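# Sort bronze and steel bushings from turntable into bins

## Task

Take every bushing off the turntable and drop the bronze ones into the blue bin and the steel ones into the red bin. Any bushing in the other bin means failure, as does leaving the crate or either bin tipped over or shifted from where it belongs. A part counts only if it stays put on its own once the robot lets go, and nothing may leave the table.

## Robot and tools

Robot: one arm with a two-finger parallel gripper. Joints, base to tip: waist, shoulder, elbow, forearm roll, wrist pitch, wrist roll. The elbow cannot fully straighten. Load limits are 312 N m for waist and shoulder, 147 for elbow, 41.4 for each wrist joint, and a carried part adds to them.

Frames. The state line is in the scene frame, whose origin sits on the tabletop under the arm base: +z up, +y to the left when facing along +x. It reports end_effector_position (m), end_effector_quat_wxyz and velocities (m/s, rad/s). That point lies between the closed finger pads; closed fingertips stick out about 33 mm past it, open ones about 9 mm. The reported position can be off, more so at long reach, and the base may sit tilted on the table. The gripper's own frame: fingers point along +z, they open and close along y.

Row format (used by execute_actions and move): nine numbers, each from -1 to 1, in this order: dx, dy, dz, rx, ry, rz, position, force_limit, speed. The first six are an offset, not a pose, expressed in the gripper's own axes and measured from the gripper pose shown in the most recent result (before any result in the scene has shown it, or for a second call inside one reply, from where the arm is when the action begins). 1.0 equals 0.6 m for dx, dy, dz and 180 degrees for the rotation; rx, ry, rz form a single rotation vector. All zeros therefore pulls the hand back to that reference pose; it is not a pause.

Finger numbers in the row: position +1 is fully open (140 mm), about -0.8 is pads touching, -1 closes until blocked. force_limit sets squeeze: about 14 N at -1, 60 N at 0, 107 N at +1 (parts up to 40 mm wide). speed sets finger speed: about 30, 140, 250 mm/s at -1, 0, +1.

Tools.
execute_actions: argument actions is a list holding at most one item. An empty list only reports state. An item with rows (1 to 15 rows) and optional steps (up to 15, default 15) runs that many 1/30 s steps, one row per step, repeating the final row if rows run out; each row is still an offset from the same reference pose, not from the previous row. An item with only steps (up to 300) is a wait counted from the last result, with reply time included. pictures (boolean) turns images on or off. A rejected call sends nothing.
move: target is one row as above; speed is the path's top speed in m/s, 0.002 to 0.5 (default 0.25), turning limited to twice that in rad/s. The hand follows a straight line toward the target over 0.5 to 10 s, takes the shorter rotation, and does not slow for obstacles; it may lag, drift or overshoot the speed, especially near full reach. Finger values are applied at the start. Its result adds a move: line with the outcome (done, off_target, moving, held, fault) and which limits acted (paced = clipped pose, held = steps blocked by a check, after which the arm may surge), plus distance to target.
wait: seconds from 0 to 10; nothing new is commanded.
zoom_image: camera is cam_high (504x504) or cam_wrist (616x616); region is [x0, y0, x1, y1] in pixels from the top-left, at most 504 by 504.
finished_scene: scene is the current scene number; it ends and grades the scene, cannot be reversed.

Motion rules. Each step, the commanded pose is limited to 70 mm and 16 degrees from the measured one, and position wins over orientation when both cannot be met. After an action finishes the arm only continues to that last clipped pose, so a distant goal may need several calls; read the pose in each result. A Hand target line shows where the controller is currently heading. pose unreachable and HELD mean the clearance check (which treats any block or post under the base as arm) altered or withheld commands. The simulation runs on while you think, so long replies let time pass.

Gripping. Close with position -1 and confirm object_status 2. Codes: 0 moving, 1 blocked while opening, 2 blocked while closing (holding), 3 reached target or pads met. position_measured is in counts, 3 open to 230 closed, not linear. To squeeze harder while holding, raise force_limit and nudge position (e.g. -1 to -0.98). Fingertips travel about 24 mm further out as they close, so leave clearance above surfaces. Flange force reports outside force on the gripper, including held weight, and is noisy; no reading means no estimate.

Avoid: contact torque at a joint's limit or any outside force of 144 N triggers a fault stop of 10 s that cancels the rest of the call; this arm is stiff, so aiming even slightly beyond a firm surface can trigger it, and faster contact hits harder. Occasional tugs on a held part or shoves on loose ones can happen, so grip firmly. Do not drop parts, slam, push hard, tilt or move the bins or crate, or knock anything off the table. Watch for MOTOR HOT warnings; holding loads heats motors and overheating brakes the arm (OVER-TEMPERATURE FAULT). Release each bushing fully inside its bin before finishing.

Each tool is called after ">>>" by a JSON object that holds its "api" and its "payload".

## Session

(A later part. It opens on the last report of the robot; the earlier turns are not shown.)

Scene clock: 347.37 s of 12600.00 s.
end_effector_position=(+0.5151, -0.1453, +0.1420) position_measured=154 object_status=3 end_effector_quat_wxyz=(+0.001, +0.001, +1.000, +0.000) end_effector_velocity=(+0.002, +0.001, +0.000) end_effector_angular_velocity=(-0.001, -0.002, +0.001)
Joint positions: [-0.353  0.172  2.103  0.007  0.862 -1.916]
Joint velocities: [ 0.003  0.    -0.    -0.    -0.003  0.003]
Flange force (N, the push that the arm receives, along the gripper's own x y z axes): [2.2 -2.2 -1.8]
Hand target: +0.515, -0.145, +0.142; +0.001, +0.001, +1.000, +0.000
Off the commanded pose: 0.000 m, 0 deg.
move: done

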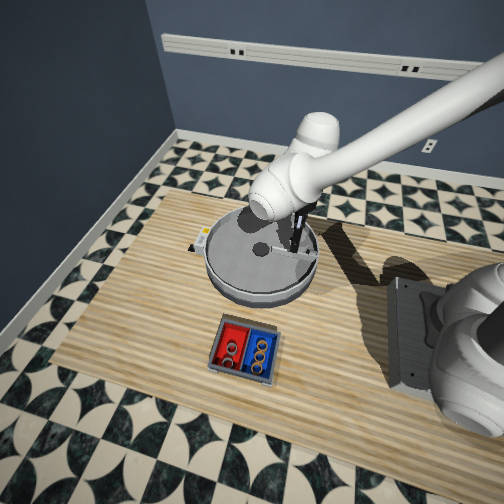

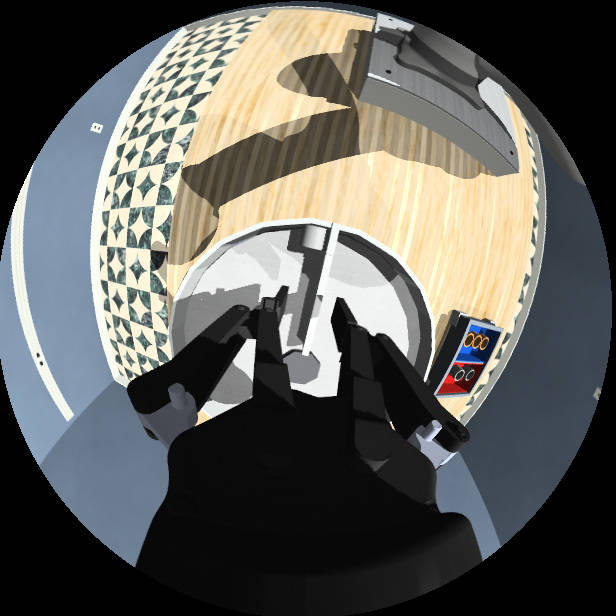

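>>> {"api": "move", "payload": {"target": [0.1077,-0.0178,0.028,0,0,0,-1,0,0], "speed": 0.15}}

>>> {"api": "move", "payload": {"target": [0,0,0.0105,0,0,0,-1,0,0], "speed": 0.015}}

>>> {"api": "zoom_image", "payload": {"camera": "cam_wrist", "region": [280,260,350,330]}}

Scene clock: 354.03 s of 12600.00 s.
end_effector_position=(+0.4506, -0.1558, +0.1252) position_measured=233 object_status=3 end_effector_quat_wxyz=(+0.001, +0.001, +1.000, +0.000) end_effector_velocity=(-0.002, -0.000, -0.001) end_effector_angular_velocity=(+0.000, +0.001, +0.000)
Joint positions: [-0.42   0.11   2.219  0.007  0.808 -1.983]
Joint velocities: [-0.002 -0.002  0.004 -0.    -0.002 -0.003]
Flange force (N, the push that the arm receives, along the gripper's own x y z axes): [4.0 -5.7 -2.8]
Hand target: +0.450, -0.156, +0.125; +0.001, +0.001, +1.000, +0.000
Off the commanded pose: 0.000 m, 0 deg.
move: done

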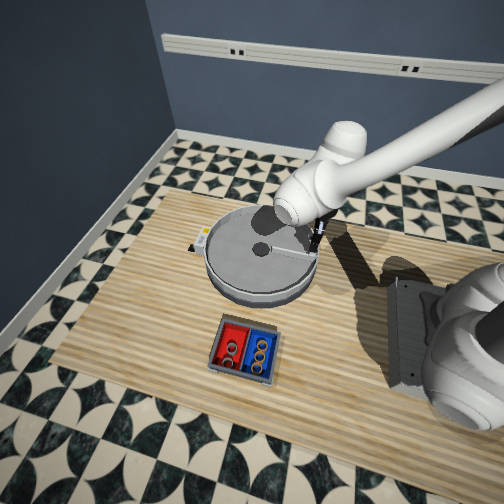

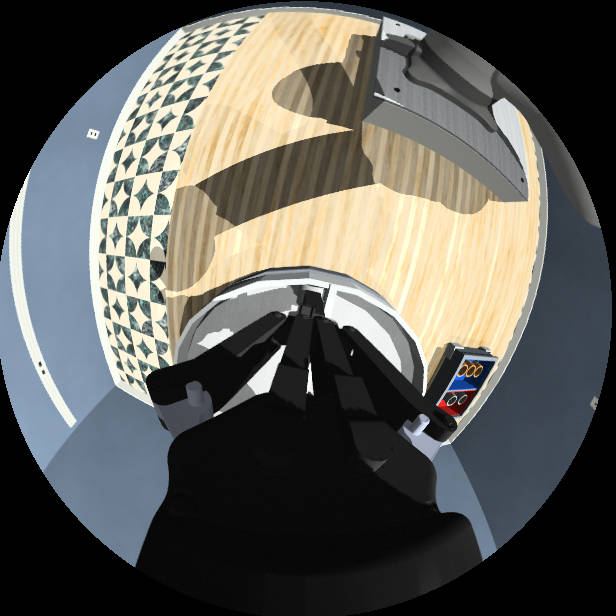

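Scene clock: 354.73 s of 12600.00 s.
end_effector_position=(+0.4506, -0.1558, +0.1190) position_measured=233 object_status=3 end_effector_quat_wxyz=(+0.001, +0.001, +1.000, +0.000) end_effector_velocity=(-0.000, +0.001, -0.002) end_effector_angular_velocity=(+0.001, -0.001, -0.001)
Joint positions: [-0.42   0.119  2.224  0.007  0.794 -1.983]
Joint velocities: [ 0.     0.002  0.002  0.002 -0.004 -0.   ]
Flange force (N, the push that the arm receives, along the gripper's own x y z axes): [7.4 -8.3 -3.2]
Hand target: +0.451, -0.156, +0.119; +0.001, +0.001, +1.000, +0.000
Off the commanded pose: 0.000 m, 0 deg.
move: done

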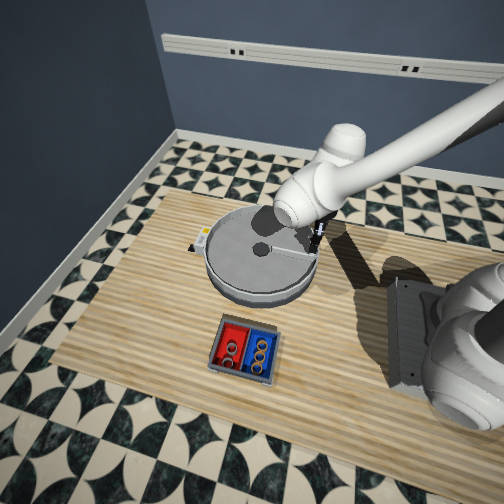

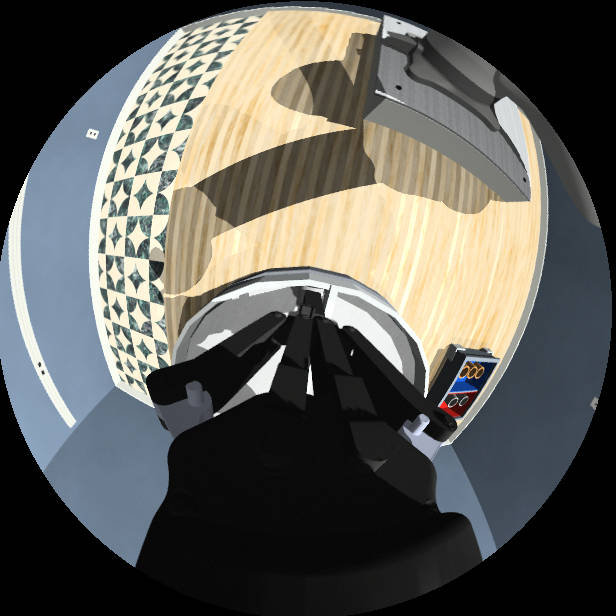

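Region (280, 260, 350, 330) of cam_wrist's 616x616 image, scaled by 7.200, with more detail than that image has.

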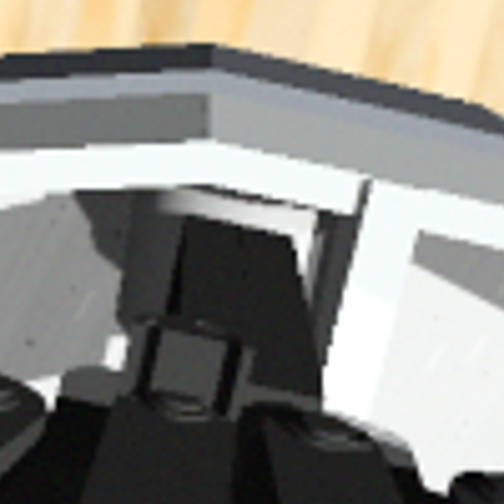

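>>> {"api": "execute_actions", "payload": {"actions": [{"rows":[[0,0,0.0005,0,0,0,-1,0,0],[0,0,0.001,0,0,0,-1,0,0],[0,0,0.0015,0,0,0,-1,0,0],[0,0,0.0019,0,0,0,-1,0,0],[0,0,0.0022,0,0,0,-1,0,0],[0,0,0.0025,0,0,0,-1,0,0]],"steps":12}], "pictures": false}}

Scene clock: 355.83 s of 12600.00 s.
end_effector_position=(+0.4508, -0.1559, +0.1178) position_measured=233 object_status=3 end_effector_quat_wxyz=(+0.001, +0.001, +1.000, +0.000) end_effector_velocity=(+0.001, -0.000, -0.001) end_effector_angular_velocity=(-0.001, -0.002, -0.000)
Joint positions: [-0.42   0.12   2.225  0.007  0.791 -1.983]
Joint velocities: [ 0.     0.001 -0.     0.001 -0.003  0.   ]
Flange force (N, the push that the arm receives, along the gripper's own x y z axes): [23.7 -17.7 -83.6]
Hand target: +0.451, -0.156, +0.118; +0.001, +0.001, +1.000, +0.000
Off the commanded pose: 0.000 m, 0 deg.
Steps of this call (steps 1 to 21: nothing new was sent; steps 22 to 33: all 12 steps of this action). Readings (end_effector_position | what the end effector reports):
22: (+0.4506, -0.1558, +0.1189) | position_measured=233 object_status=3
23: (+0.4506, -0.1558, +0.1188) | position_measured=233 object_status=3
25: (+0.4506, -0.1558, +0.1185) | position_measured=233 object_status=3
29: (+0.4508, -0.1559, +0.1180) | position_measured=233 object_status=3
33: the state above

>>> {"api": "execute_actions", "payload": {"actions": [{"rows":[[0,0,-0.0006,0,0,0,-1,0,0],[0,0,-0.0012,0,0,0,-1,0,0]],"steps":9}], "pictures": false}}

Scene clock: 357.10 s of 12600.00 s.
end_effector_position=(+0.4506, -0.1558, +0.1182) position_measured=233 object_status=3 end_effector_quat_wxyz=(+0.001, +0.001, +1.000, +0.000) end_effector_velocity=(-0.000, +0.000, +0.001) end_effector_angular_velocity=(+0.000, +0.001, -0.000)
Joint positions: [-0.42   0.12   2.225  0.007  0.793 -1.983]
Joint velocities: [-0.    -0.002 -0.001 -0.     0.004  0.   ]
Flange force (N, the push that the arm receives, along the gripper's own x y z axes): [5.0 -21.2 -44.1]
Hand target: +0.451, -0.156, +0.118; +0.001, +0.001, +1.000, +0.000
Off the commanded pose: 0.000 m, 0 deg.
Steps of this call (steps 1 to 29: nothing new was sent; steps 30 to 38: all 9 steps of this action). Readings (end_effector_position | what the end effector reports):
30: (+0.4506, -0.1558, +0.1175) | position_measured=233 object_status=3
31: (+0.4506, -0.1558, +0.1175) | position_measured=233 object_status=3
33: (+0.4505, -0.1558, +0.1178) | position_measured=233 object_status=3
37: (+0.4506, -0.1558, +0.1181) | position_measured=233 object_status=3
38: the state above

>>> {"api": "move", "payload": {"target": [-0.02,0,-0.0002,0,0,0,-1,0,0], "speed": 0.015}}

>>> {"api": "zoom_image", "payload": {"camera": "cam_wrist", "region": [280,260,350,330]}}

Scene clock: 358.87 s of 12600.00 s.
end_effector_position=(+0.4625, -0.1558, +0.1183) position_measured=233 object_status=3 end_effector_quat_wxyz=(+0.001, +0.001, +1.000, +0.000) end_effector_velocity=(+0.000, +0.001, -0.001) end_effector_angular_velocity=(+0.001, +0.003, +0.000)
Joint positions: [-0.41   0.136  2.205  0.007  0.796 -1.974]
Joint velocities: [ 0.001  0.002 -0.001 -0.     0.002  0.001]
Flange force (N, the push that the arm receives, along the gripper's own x y z axes): [13.1 -9.1 -42.2]
Hand target: +0.463, -0.156, +0.118; +0.001, +0.001, +1.000, +0.000
Off the commanded pose: 0.000 m, 0 deg.
move: done

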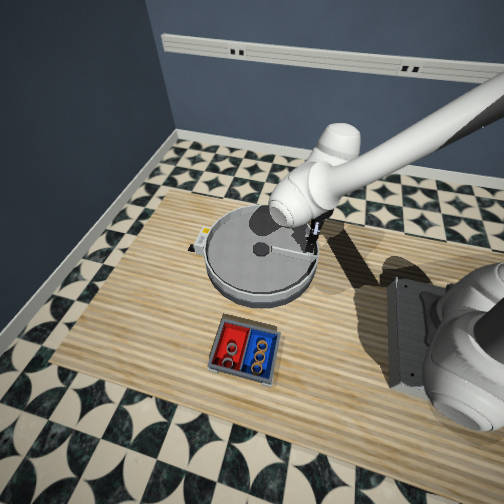

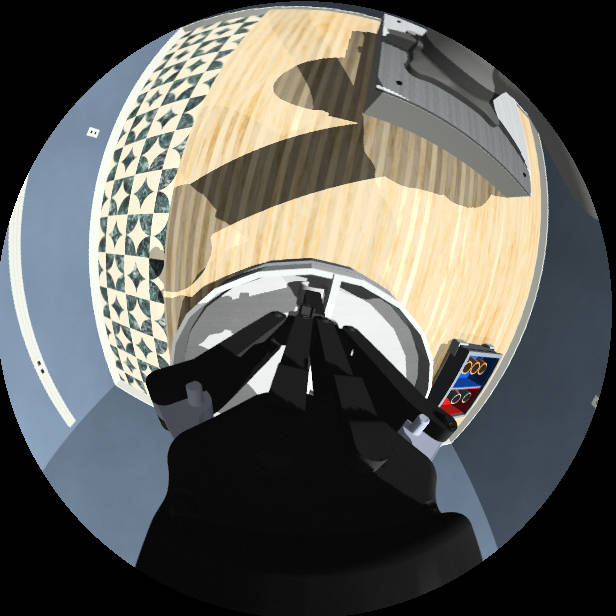

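Region (280, 260, 350, 330) of cam_wrist's 616x616 image, scaled by 7.200, with more detail than that image has.

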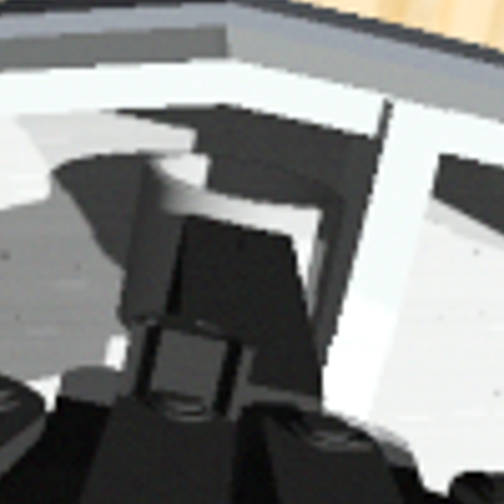

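>>> {"api": "move", "payload": {"target": [-0.08,0,-0.0002,0,0,0,-1,0,0], "speed": 0.025}}

>>> {"api": "zoom_image", "payload": {"camera": "cam_wrist", "region": [280,260,350,330]}}

Scene clock: 363.13 s of 12600.00 s.
end_effector_position=(+0.5105, -0.1560, +0.1185) position_measured=233 object_status=3 end_effector_quat_wxyz=(+0.001, +0.001, +1.000, +0.000) end_effector_velocity=(-0.001, +0.000, -0.000) end_effector_angular_velocity=(+0.001, +0.003, -0.000)
Joint positions: [-0.375  0.2    2.124  0.007  0.813 -1.938]
Joint velocities: [ 0.001  0.001 -0.001 -0.001  0.003  0.001]
Flange force (N, the push that the arm receives, along the gripper's own x y z axes): [15.0 -12.2 -35.5]
Hand target: +0.511, -0.156, +0.118; +0.001, +0.001, +1.000, +0.000
Off the commanded pose: 0.000 m, 0 deg.
move: done

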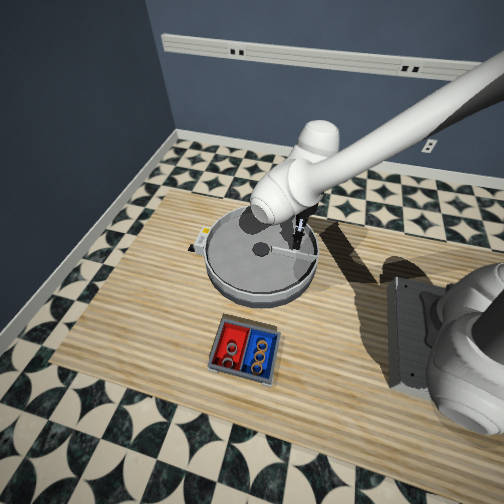

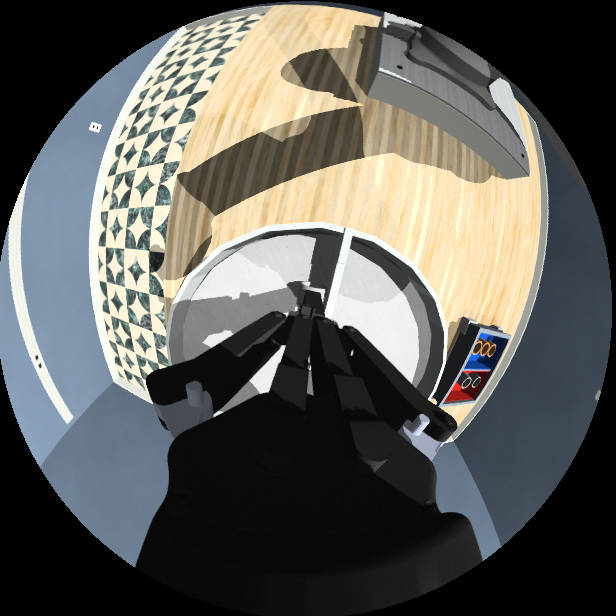

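Region (280, 260, 350, 330) of cam_wrist's 616x616 image, scaled by 7.200, with more detail than that image has.

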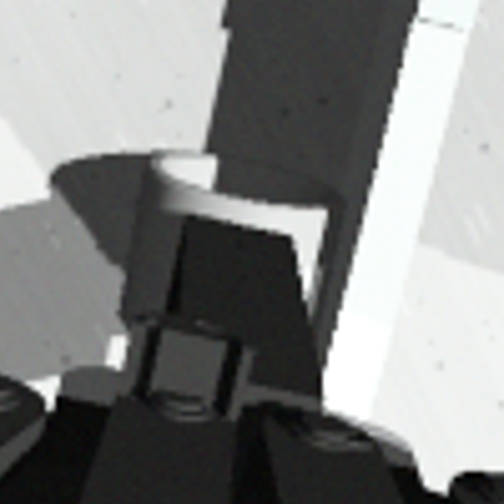

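>>> {"api": "execute_actions", "payload": {"actions": [{"rows":[[0,0,-0.002,0,0,0,-1,0,0],[0,0,-0.005,0,0,0,-1,0,0],[0,0,-0.008,0,0,0,-1,0,0],[0,0,-0.011,0,0,0,-0.15,0.2,0.3]],"steps":5}], "pictures": false}}

>>> {"api": "move", "payload": {"target": [0.0158,-0.0075,-0.004,0,0,0.5,-0.15,0.2,0.3], "speed": 0.5}}

>>> {"api": "zoom_image", "payload": {"camera": "cam_wrist", "region": [250,220,370,340]}}

Scene clock: 365.87 s of 12600.00 s.
end_effector_position=(+0.5104, -0.1559, +0.1219) position_measured=233 object_status=0 end_effector_quat_wxyz=(+0.001, +0.001, +1.000, +0.000) end_effector_velocity=(+0.003, -0.001, +0.039) end_effector_angular_velocity=(-0.003, -0.009, +0.000)
Joint positions: [-0.375  0.195  2.122  0.007  0.82  -1.938]
Joint velocities: [ 0.    -0.05  -0.03   0.001  0.07   0.   ]
Flange force (N, the push that the arm receives, along the gripper's own x y z axes): [1.0 -7.3 -4.2]
Hand target: +0.510, -0.156, +0.125; +0.001, +0.001, +1.000, +0.000
Off the commanded pose: 0.003 m, 0 deg.
Steps of this call (steps 1 to 77: nothing new was sent; steps 78 to 82: all 5 steps of this action). Readings (end_effector_position | what the end effector reports):
78: (+0.5105, -0.1559, +0.1185) | position_measured=233 object_status=3
79: (+0.5104, -0.1559, +0.1187) | position_measured=233 object_status=3
81: (+0.5103, -0.1558, +0.1205) | position_measured=233 object_status=0
82: the state above

Scene clock: 368.50 s of 12600.00 s.
end_effector_position=(+0.5009, -0.1604, +0.1274) position_measured=148 object_status=3 end_effector_quat_wxyz=(+0.001, +0.708, +0.707, +0.001) end_effector_velocity=(+0.001, -0.000, +0.000) end_effector_angular_velocity=(-0.003, +0.000, -0.007)
Joint positions: [-0.39   0.177  2.131  0.007  0.828 -0.383]
Joint velocities: [ 0.002  0.001 -0.002 -0.004  0.     0.012]
Flange force (N, the push that the arm receives, along the gripper's own x y z axes): [-4.2 -7.0 -4.0]
Hand target: +0.501, -0.160, +0.127; +0.001, +0.708, +0.706, +0.001
Off the commanded pose: 0.000 m, 0 deg.
move: done

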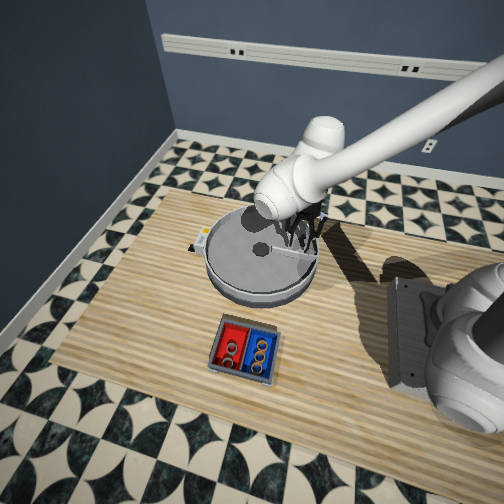

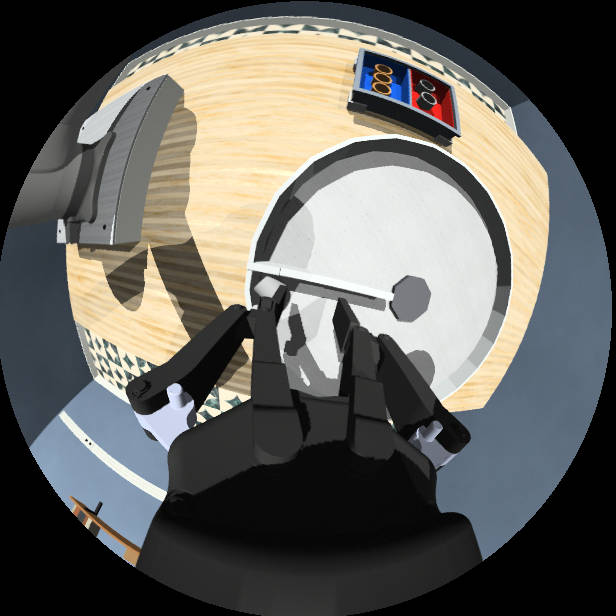

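Region (250, 220, 370, 340) of cam_wrist's 616x616 image, scaled by 4.200, with more detail than that image has.

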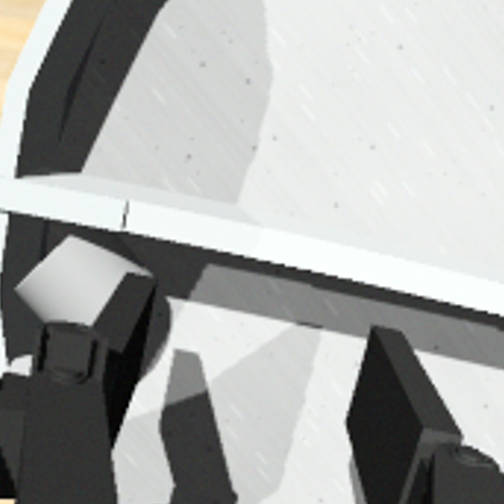

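>>> {"api": "move", "payload": {"target": [-0.06,-0.05,-0.03,0,0,0,-0.15,0.2,0], "speed": 0.15}}

>>> {"api": "zoom_image", "payload": {"camera": "cam_wrist", "region": [240,180,360,300]}}

Scene clock: 369.97 s of 12600.00 s.
end_effector_position=(+0.4708, -0.1964, +0.1453) position_measured=148 object_status=3 end_effector_quat_wxyz=(+0.001, +0.708, +0.707, +0.001) end_effector_velocity=(+0.000, -0.001, +0.001) end_effector_angular_velocity=(-0.000, -0.003, +0.000)
Joint positions: [-0.477  0.132  2.144  0.007  0.861 -0.47 ]
Joint velocities: [-0.003 -0.001 -0.001  0.001 -0.    -0.004]
Flange force (N, the push that the arm receives, along the gripper's own x y z axes): [-9.3 -3.3 -1.7]
Hand target: +0.471, -0.196, +0.145; +0.001, +0.708, +0.707, +0.001
Off the commanded pose: 0.000 m, 0 deg.
move: done

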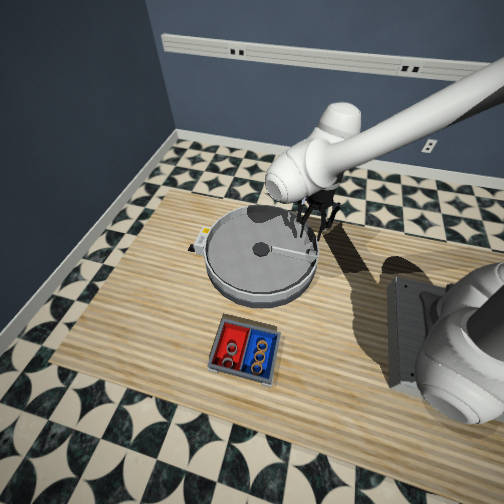

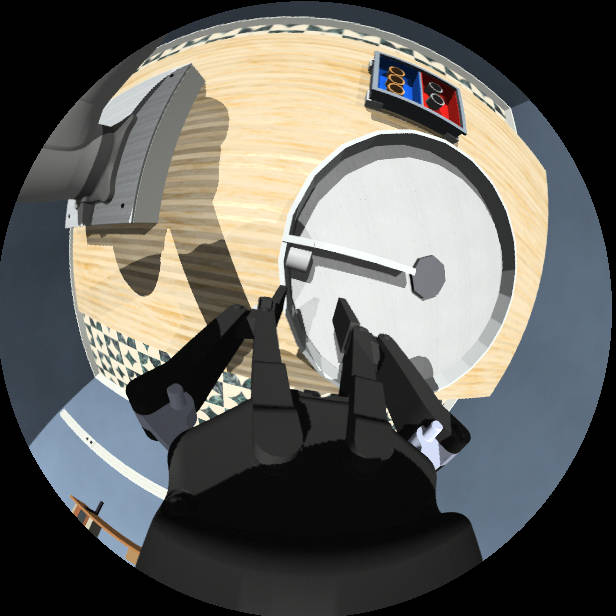

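Region (240, 180, 360, 300) of cam_wrist's 616x616 image, scaled by 4.200, with more detail than that image has.

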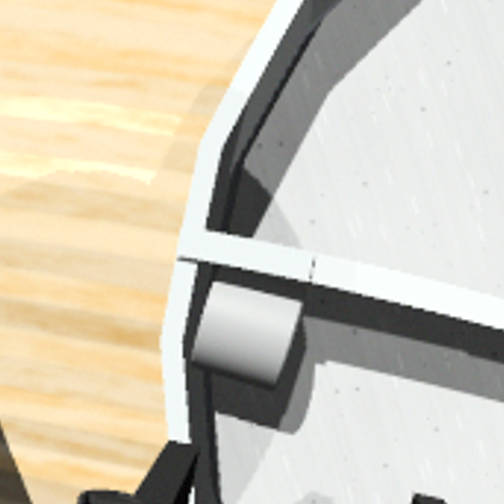

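>>> {"api": "move", "payload": {"target": [0.0643,-0.0352,0.032,0,0,0,-1,0,0.3], "speed": 0.15}}

>>> {"api": "zoom_image", "payload": {"camera": "cam_wrist", "region": [260,240,360,340]}}

Scene clock: 374.07 s of 12600.00 s.
end_effector_position=(+0.4500, -0.1577, +0.1262) position_measured=233 object_status=3 end_effector_quat_wxyz=(+0.001, +0.708, +0.707, +0.001) end_effector_velocity=(-0.002, +0.001, -0.002) end_effector_angular_velocity=(-0.001, +0.002, +0.001)
Joint positions: [-0.424  0.108  2.219  0.008  0.81  -0.418]
Joint velocities: [ 0.002 -0.001  0.005 -0.002 -0.003  0.002]
Flange force (N, the push that the arm receives, along the gripper's own x y z axes): [-7.1 -7.7 -4.5]
Hand target: +0.450, -0.158, +0.126; +0.001, +0.708, +0.707, +0.001
Off the commanded pose: 0.000 m, 0 deg.
move: done

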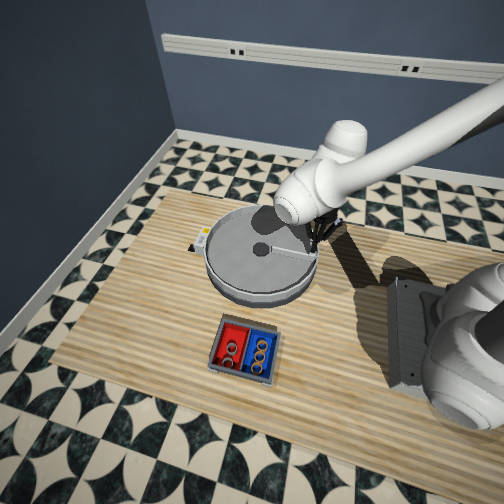

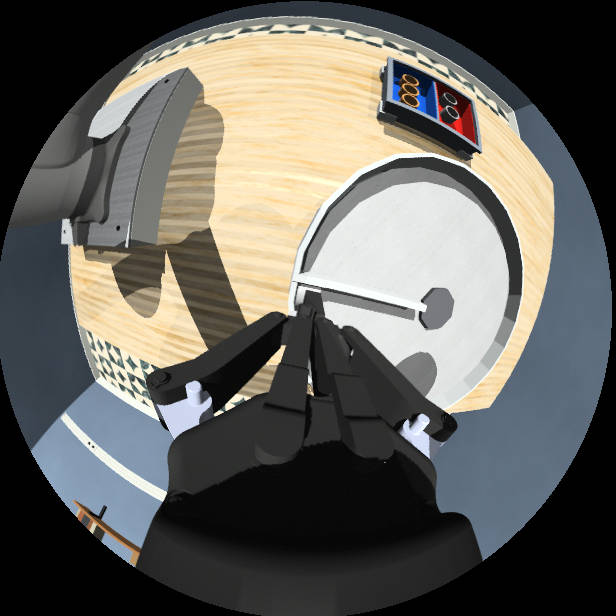

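Region (260, 240, 360, 340) of cam_wrist's 616x616 image, scaled by 5.040, with more detail than that image has.

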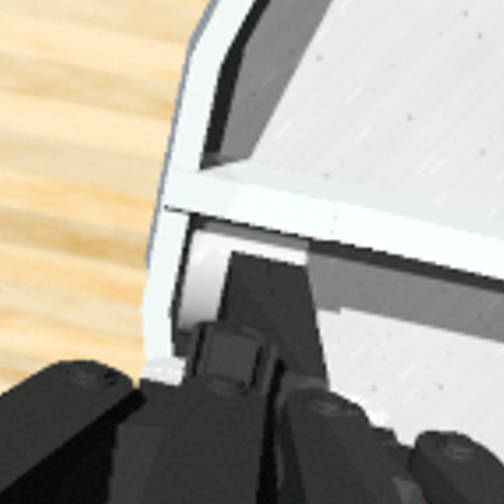

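>>> {"api": "move", "payload": {"target": [0,-0.0055,0.011,0,0,0,-1,0,0], "speed": 0.02}}

>>> {"api": "zoom_image", "payload": {"camera": "cam_wrist", "region": [260,240,360,340]}}

>>> {"api": "execute_actions", "payload": {"actions": [{"rows":[[0,0,0.0004,0,0,0,-1,0,0],[0,0,0.0008,0,0,0,-1,0,0],[0,0,0.0012,0,0,0,-1,0,0],[0,0,0.0015,0,0,0,-1,0,0],[0,0,0.0018,0,0,0,-1,0,0]],"steps":12}], "pictures": false}}

Scene clock: 376.40 s of 12600.00 s.
end_effector_position=(+0.4467, -0.1577, +0.1197) position_measured=233 object_status=3 end_effector_quat_wxyz=(+0.001, +0.708, +0.707, +0.001) end_effector_velocity=(-0.001, +0.000, -0.001) end_effector_angular_velocity=(+0.001, +0.000, -0.000)
Joint positions: [-0.427  0.113  2.229  0.008  0.795 -0.421]
Joint velocities: [-0.     0.001  0.002  0.001 -0.002 -0.   ]
Flange force (N, the push that the arm receives, along the gripper's own x y z axes): [-10.5 -6.6 -5.1]
Hand target: +0.447, -0.158, +0.120; +0.001, +0.708, +0.707, +0.001
Off the commanded pose: 0.000 m, 0 deg.
move: done

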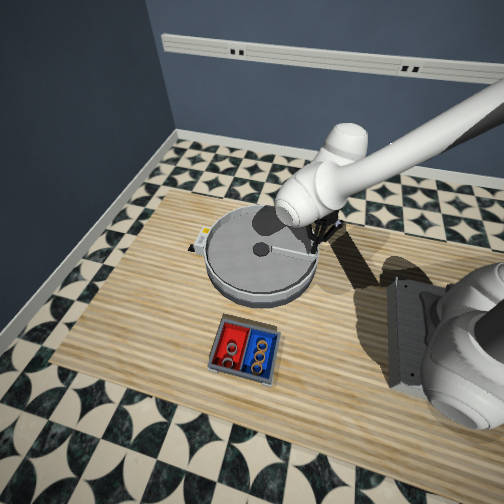

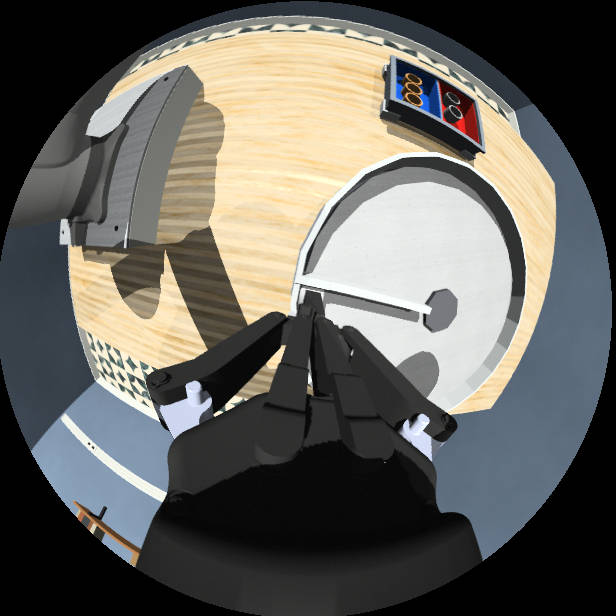

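Region (260, 240, 360, 340) of cam_wrist's 616x616 image, scaled by 5.040, with more detail than that image has.

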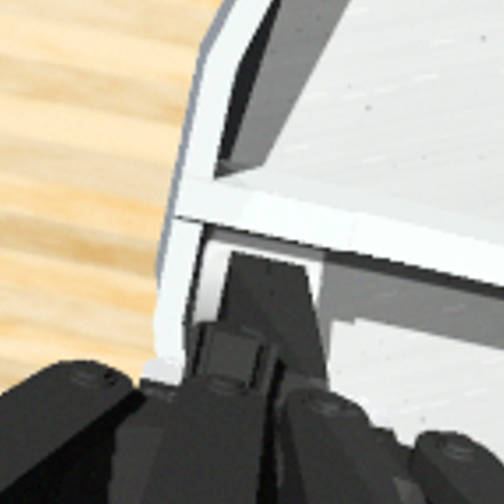

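Scene clock: 376.80 s of 12600.00 s.
end_effector_position=(+0.4467, -0.1577, +0.1187) position_measured=233 object_status=3 end_effector_quat_wxyz=(+0.001, +0.708, +0.707, +0.001) end_effector_velocity=(+0.001, -0.001, +0.000) end_effector_angular_velocity=(-0.001, -0.002, +0.001)
Joint positions: [-0.427  0.115  2.23   0.008  0.792 -0.421]
Joint velocities: [ 0.     0.    -0.001 -0.    -0.001 -0.   ]
Flange force (N, the push that the arm receives, along the gripper's own x y z axes): [-2.8 -3.0 -5.0]
Hand target: +0.447, -0.158, +0.119; +0.001, +0.708, +0.707, +0.001
Off the commanded pose: 0.000 m, 0 deg.
Steps of this call (steps 1 to 12: all 12 steps of this action). Readings (end_effector_position | what the end effector reports):
1: (+0.4467, -0.1577, +0.1197) | position_measured=233 object_status=3
2: (+0.4467, -0.1577, +0.1196) | position_measured=233 object_status=3
4: (+0.4467, -0.1577, +0.1193) | position_measured=233 object_status=3
8: (+0.4467, -0.1577, +0.1188) | position_measured=233 object_status=3
12: the state above

>>> {"api": "execute_actions", "payload": {"actions": [{"rows":[[0,0,0.0003,0,0,0,-1,0,0],[0,0,0.0005,0,0,0,-1,0,0],[0,0,0.0007,0,0,0,-1,0,0]],"steps":9}], "pictures": false}}

Scene clock: 380.17 s of 12600.00 s.
end_effector_position=(+0.4468, -0.1578, +0.1183) position_measured=233 object_status=3 end_effector_quat_wxyz=(+0.001, +0.708, +0.707, +0.001) end_effector_velocity=(-0.000, +0.000, -0.000) end_effector_angular_velocity=(+0.000, +0.001, -0.000)
Joint positions: [-0.427  0.115  2.23   0.008  0.792 -0.421]
Joint velocities: [-0.     0.     0.    -0.     0.001  0.   ]
Flange force (N, the push that the arm receives, along the gripper's own x y z axes): [-2.3 -1.5 -27.3]
Hand target: +0.447, -0.158, +0.118; +0.001, +0.708, +0.707, +0.001
Off the commanded pose: 0.000 m, 0 deg.
Steps of this call (steps 1 to 92: nothing new was sent; steps 93 to 101: all 9 steps of this action). Readings (end_effector_position | what the end effector reports):
93: (+0.4467, -0.1577, +0.1186) | position_measured=233 object_status=3
94: (+0.4467, -0.1577, +0.1186) | position_measured=233 object_status=3
96: (+0.4468, -0.1577, +0.1185) | position_measured=233 object_status=3
100: (+0.4468, -0.1578, +0.1184) | position_measured=233 object_status=3
101: the state above

>>> {"api": "move", "payload": {"target": [0,0.025,0.0001,0,0,0,-1,0,0], "speed": 0.015}}

>>> {"api": "zoom_image", "payload": {"camera": "cam_wrist", "region": [260,240,360,340]}}

Scene clock: 382.03 s of 12600.00 s.
end_effector_position=(+0.4617, -0.1578, +0.1183) position_measured=233 object_status=3 end_effector_quat_wxyz=(+0.001, +0.708, +0.707, +0.001) end_effector_velocity=(+0.003, -0.001, +0.001) end_effector_angular_velocity=(-0.001, -0.002, -0.000)
Joint positions: [-0.415  0.135  2.206  0.008  0.795 -0.408]
Joint velocities: [ 0.001  0.002 -0.004 -0.    -0.     0.001]
Flange force (N, the push that the arm receives, along the gripper's own x y z axes): [-18.8 -21.8 -40.6]
Hand target: +0.462, -0.158, +0.118; +0.001, +0.708, +0.707, +0.001
Off the commanded pose: 0.000 m, 0 deg.
move: done

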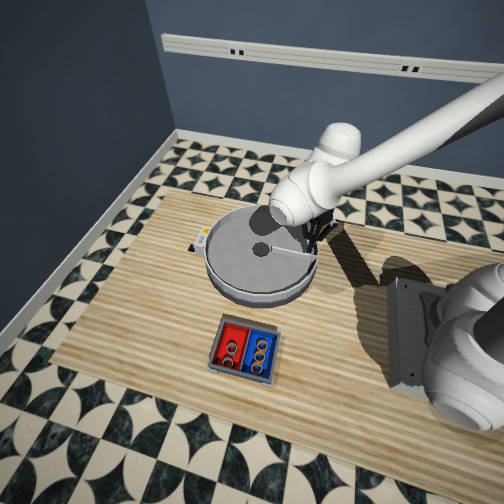

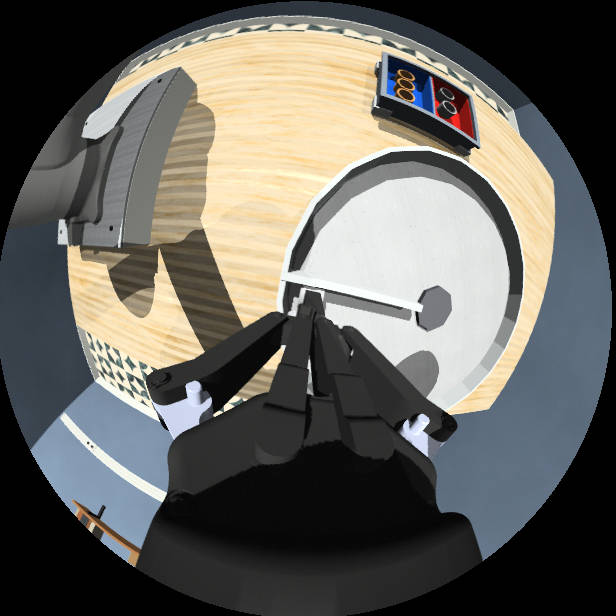

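Region (260, 240, 360, 340) of cam_wrist's 616x616 image, scaled by 5.040, with more detail than that image has.

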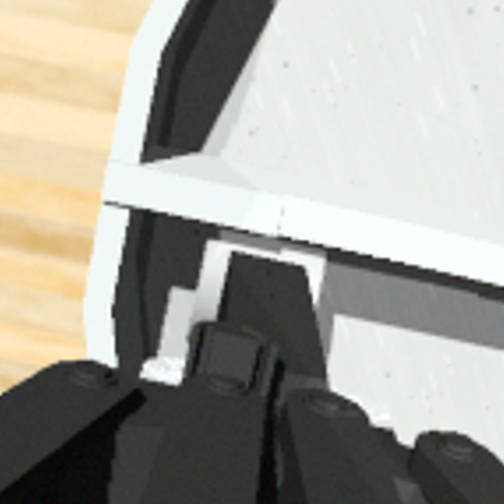

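>>> {"api": "move", "payload": {"target": [0,0.037,-0.0003,0,0,0,-1,0,0], "speed": 0.02}}

>>> {"api": "zoom_image", "payload": {"camera": "cam_wrist", "region": [260,240,360,340]}}

Scene clock: 384.80 s of 12600.00 s.
end_effector_position=(+0.4838, -0.1578, +0.1185) position_measured=233 object_status=3 end_effector_quat_wxyz=(+0.001, +0.708, +0.707, +0.001) end_effector_velocity=(-0.000, +0.001, -0.001) end_effector_angular_velocity=(+0.002, +0.002, -0.001)
Joint positions: [-0.397  0.165  2.169  0.008  0.803 -0.391]
Joint velocities: [ 0.001  0.002 -0.     0.001  0.001  0.001]
Flange force (N, the push that the arm receives, along the gripper's own x y z axes): [-10.8 -5.7 -18.8]
Hand target: +0.484, -0.158, +0.118; +0.001, +0.708, +0.707, +0.001
Off the commanded pose: 0.000 m, 0 deg.
move: done

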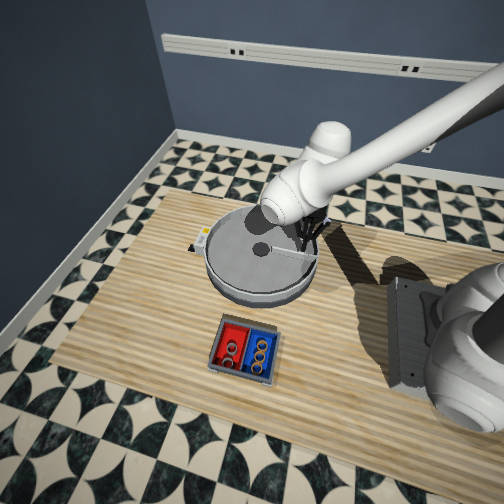

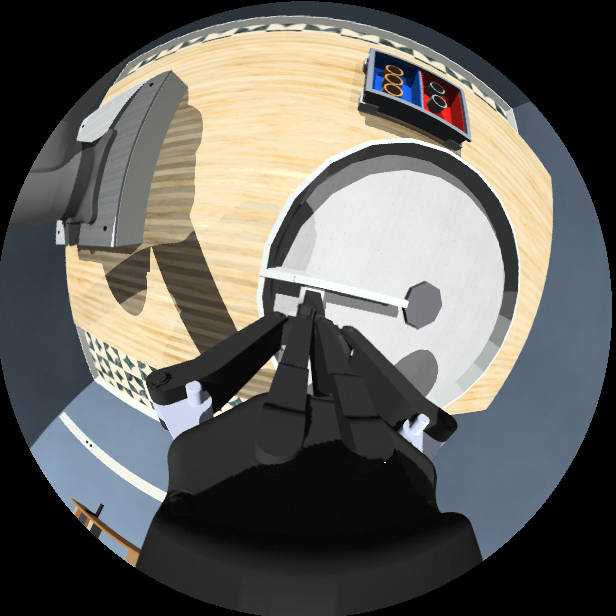

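Region (260, 240, 360, 340) of cam_wrist's 616x616 image, scaled by 5.040, with more detail than that image has.

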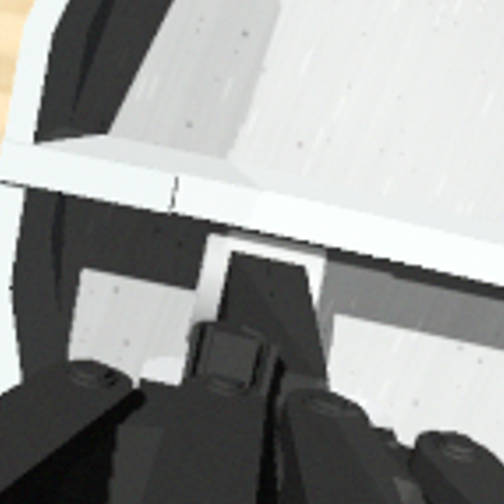

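>>> {"api": "execute_actions", "payload": {"actions": [{"rows":[[0,0,-0.0015,0,0,0,-0.25,0.2,1],[0,-0.001,-0.002,0,0,0,-0.25,0.2,1],[-0.001,-0.002,-0.002,0,0,0,-0.25,0.2,1],[-0.002,-0.0025,-0.002,0,0,0,-0.25,0.2,1]],"steps":7}], "pictures": false}}

>>> {"api": "execute_actions", "payload": {"actions": [{"rows":[[0,0,0.004,0,0,0,-0.25,0.2,1],[0,0,0.01,0,0,0,-0.25,0.2,1],[0,0,0.017,0,0,0,-0.25,0.2,1],[0,0,0.024,0,0,0,-0.25,0.2,1],[0,0,0.031,0,0,0,-0.25,0.2,1],[0,0,0.037,0,0,0,-0.25,0.2,1],[0,0,0.042,0,0,0,-0.25,0.2,1],[0,0,0.0455,0,0,0,-0.25,0.2,1]],"steps":12}]}}

>>> {"api": "zoom_image", "payload": {"camera": "cam_wrist", "region": [250,240,370,360]}}

Scene clock: 387.07 s of 12600.00 s.
end_effector_position=(+0.4828, -0.1586, +0.1195) position_measured=165 object_status=0 end_effector_quat_wxyz=(+0.001, +0.708, +0.707, +0.001) end_effector_velocity=(-0.004, -0.005, +0.002) end_effector_angular_velocity=(-0.000, -0.001, +0.002)
Joint positions: [-0.4    0.162  2.169  0.008  0.805 -0.393]
Joint velocities: [-0.012 -0.007  0.002  0.     0.004 -0.014]
Flange force (N, the push that the arm receives, along the gripper's own x y z axes): [-4.4 -4.3 -2.2]
Hand target: +0.482, -0.159, +0.120; +0.001, +0.708, +0.707, +0.001
Off the commanded pose: 0.001 m, 0 deg.
Steps of this call (steps 1 to 61: nothing new was sent; steps 62 to 68: all 7 steps of this action). Readings (end_effector_position | what the end effector reports):
62: (+0.4839, -0.1578, +0.1185) | position_measured=233 object_status=0
63: (+0.4839, -0.1578, +0.1186) | position_measured=232 object_status=0
65: (+0.4836, -0.1579, +0.1192) | position_measured=205 object_status=0
68: the state above

Scene clock: 387.47 s of 12600.00 s.
end_effector_position=(+0.4826, -0.1585, +0.0940) position_measured=160 object_status=3 end_effector_quat_wxyz=(+0.001, +0.708, +0.707, +0.001) end_effector_velocity=(+0.001, +0.001, -0.023) end_effector_angular_velocity=(+0.000, -0.001, +0.002)
Joint positions: [-0.399  0.198  2.189  0.008  0.75  -0.393]
Joint velocities: [ 0.002  0.034  0.016  0.001 -0.05  -0.001]
Flange force (N, the push that the arm receives, along the gripper's own x y z axes): [-4.4 0.3 2.4]
Hand target: +0.483, -0.159, +0.092; +0.001, +0.708, +0.707, +0.001
Off the commanded pose: 0.002 m, 0 deg.
Steps of this call (steps 1 to 12: all 12 steps of this action). Readings (end_effector_position | what the end effector reports):
1: (+0.4826, -0.1587, +0.1195) | position_measured=160 object_status=0
2: (+0.4826, -0.1587, +0.1188) | position_measured=160 object_status=0
4: (+0.4826, -0.1587, +0.1149) | position_measured=160 object_status=0
8: (+0.4825, -0.1586, +0.1020) | position_measured=160 object_status=3
12: the state above

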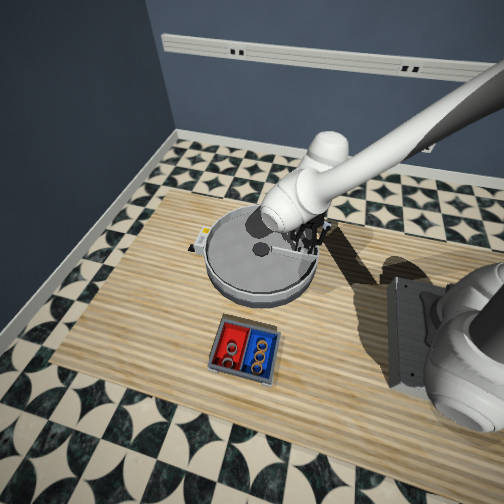

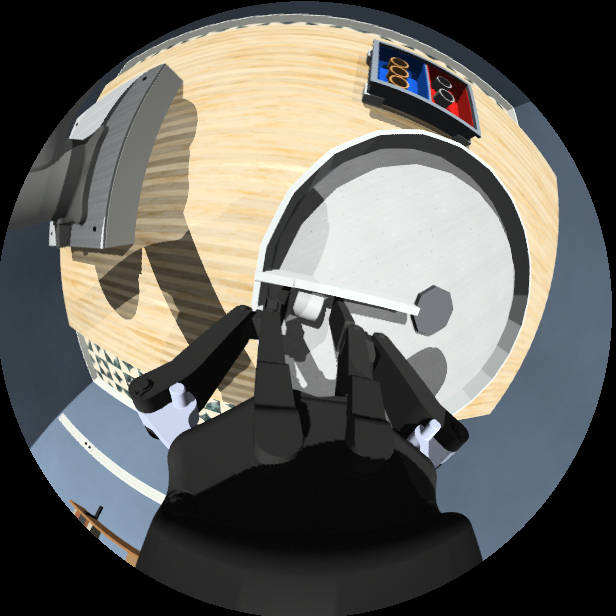

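Region (250, 240, 370, 360) of cam_wrist's 616x616 image, scaled by 4.200, with more detail than that image has.

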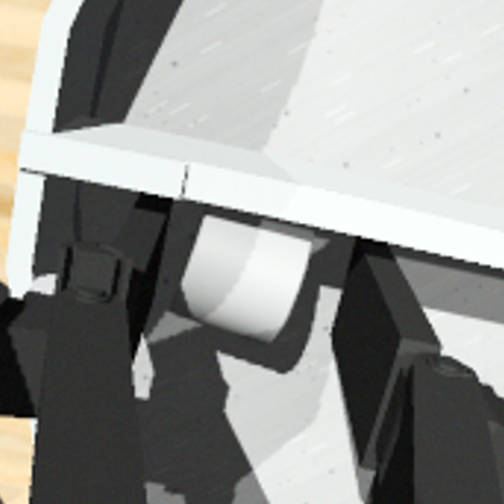

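Caged. Close.

>>> {"api": "execute_actions", "payload": {"actions": [{"rows":[[0,0,0.003,0,0,0,-1,0.2,-0.4]],"steps":14}]}}

>>> {"api": "zoom_image", "payload": {"camera": "cam_wrist", "region": [250,240,370,360]}}

Scene clock: 388.70 s of 12600.00 s.
end_effector_position=(+0.4827, -0.1585, +0.0922) position_measured=197 object_status=2 end_effector_quat_wxyz=(+0.001, +0.708, +0.707, +0.001) end_effector_velocity=(+0.000, +0.000, +0.001) end_effector_angular_velocity=(+0.000, +0.000, +0.001)
Joint positions: [-0.399  0.201  2.19   0.008  0.746 -0.393]
Joint velocities: [ 0.001 -0.    -0.001 -0.     0.001 -0.   ]
Flange force (N, the push that the arm receives, along the gripper's own x y z axes): [-3.1 -3.3 -12.0]
Hand target: +0.483, -0.159, +0.092; +0.001, +0.708, +0.707, +0.001
Off the commanded pose: 0.000 m, 0 deg.
Steps of this call (steps 1 to 23: nothing new was sent; steps 24 to 37: all 14 steps of this action). Readings (end_effector_position | what the end effector reports):
24: (+0.4828, -0.1585, +0.0922) | position_measured=160 object_status=0
25: (+0.4828, -0.1585, +0.0922) | position_measured=163 object_status=0
27: (+0.4827, -0.1585, +0.0922) | position_measured=174 object_status=0
31: (+0.4827, -0.1585, +0.0922) | position_measured=195 object_status=0
37: the state above

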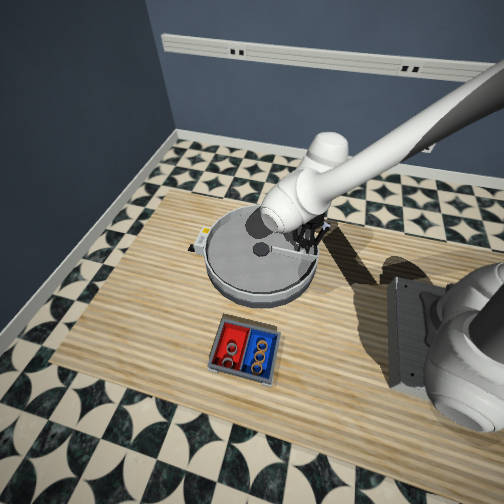

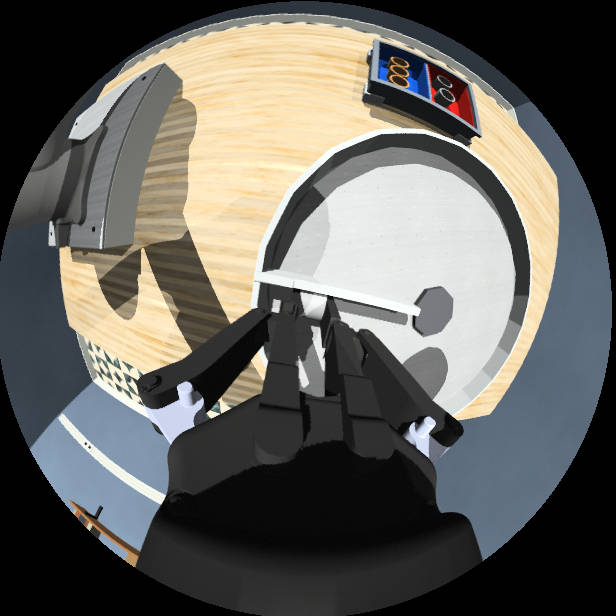

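Region (250, 240, 370, 360) of cam_wrist's 616x616 image, scaled by 4.200, with more detail than that image has.

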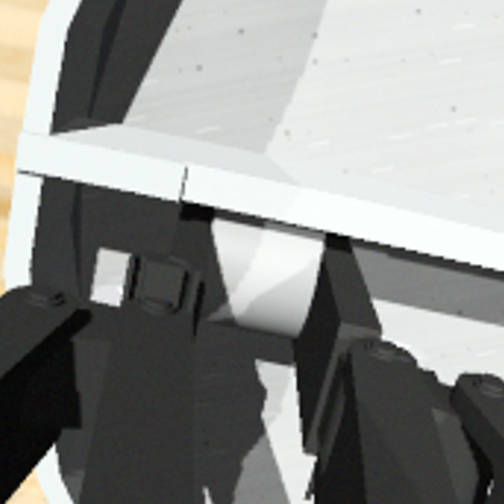

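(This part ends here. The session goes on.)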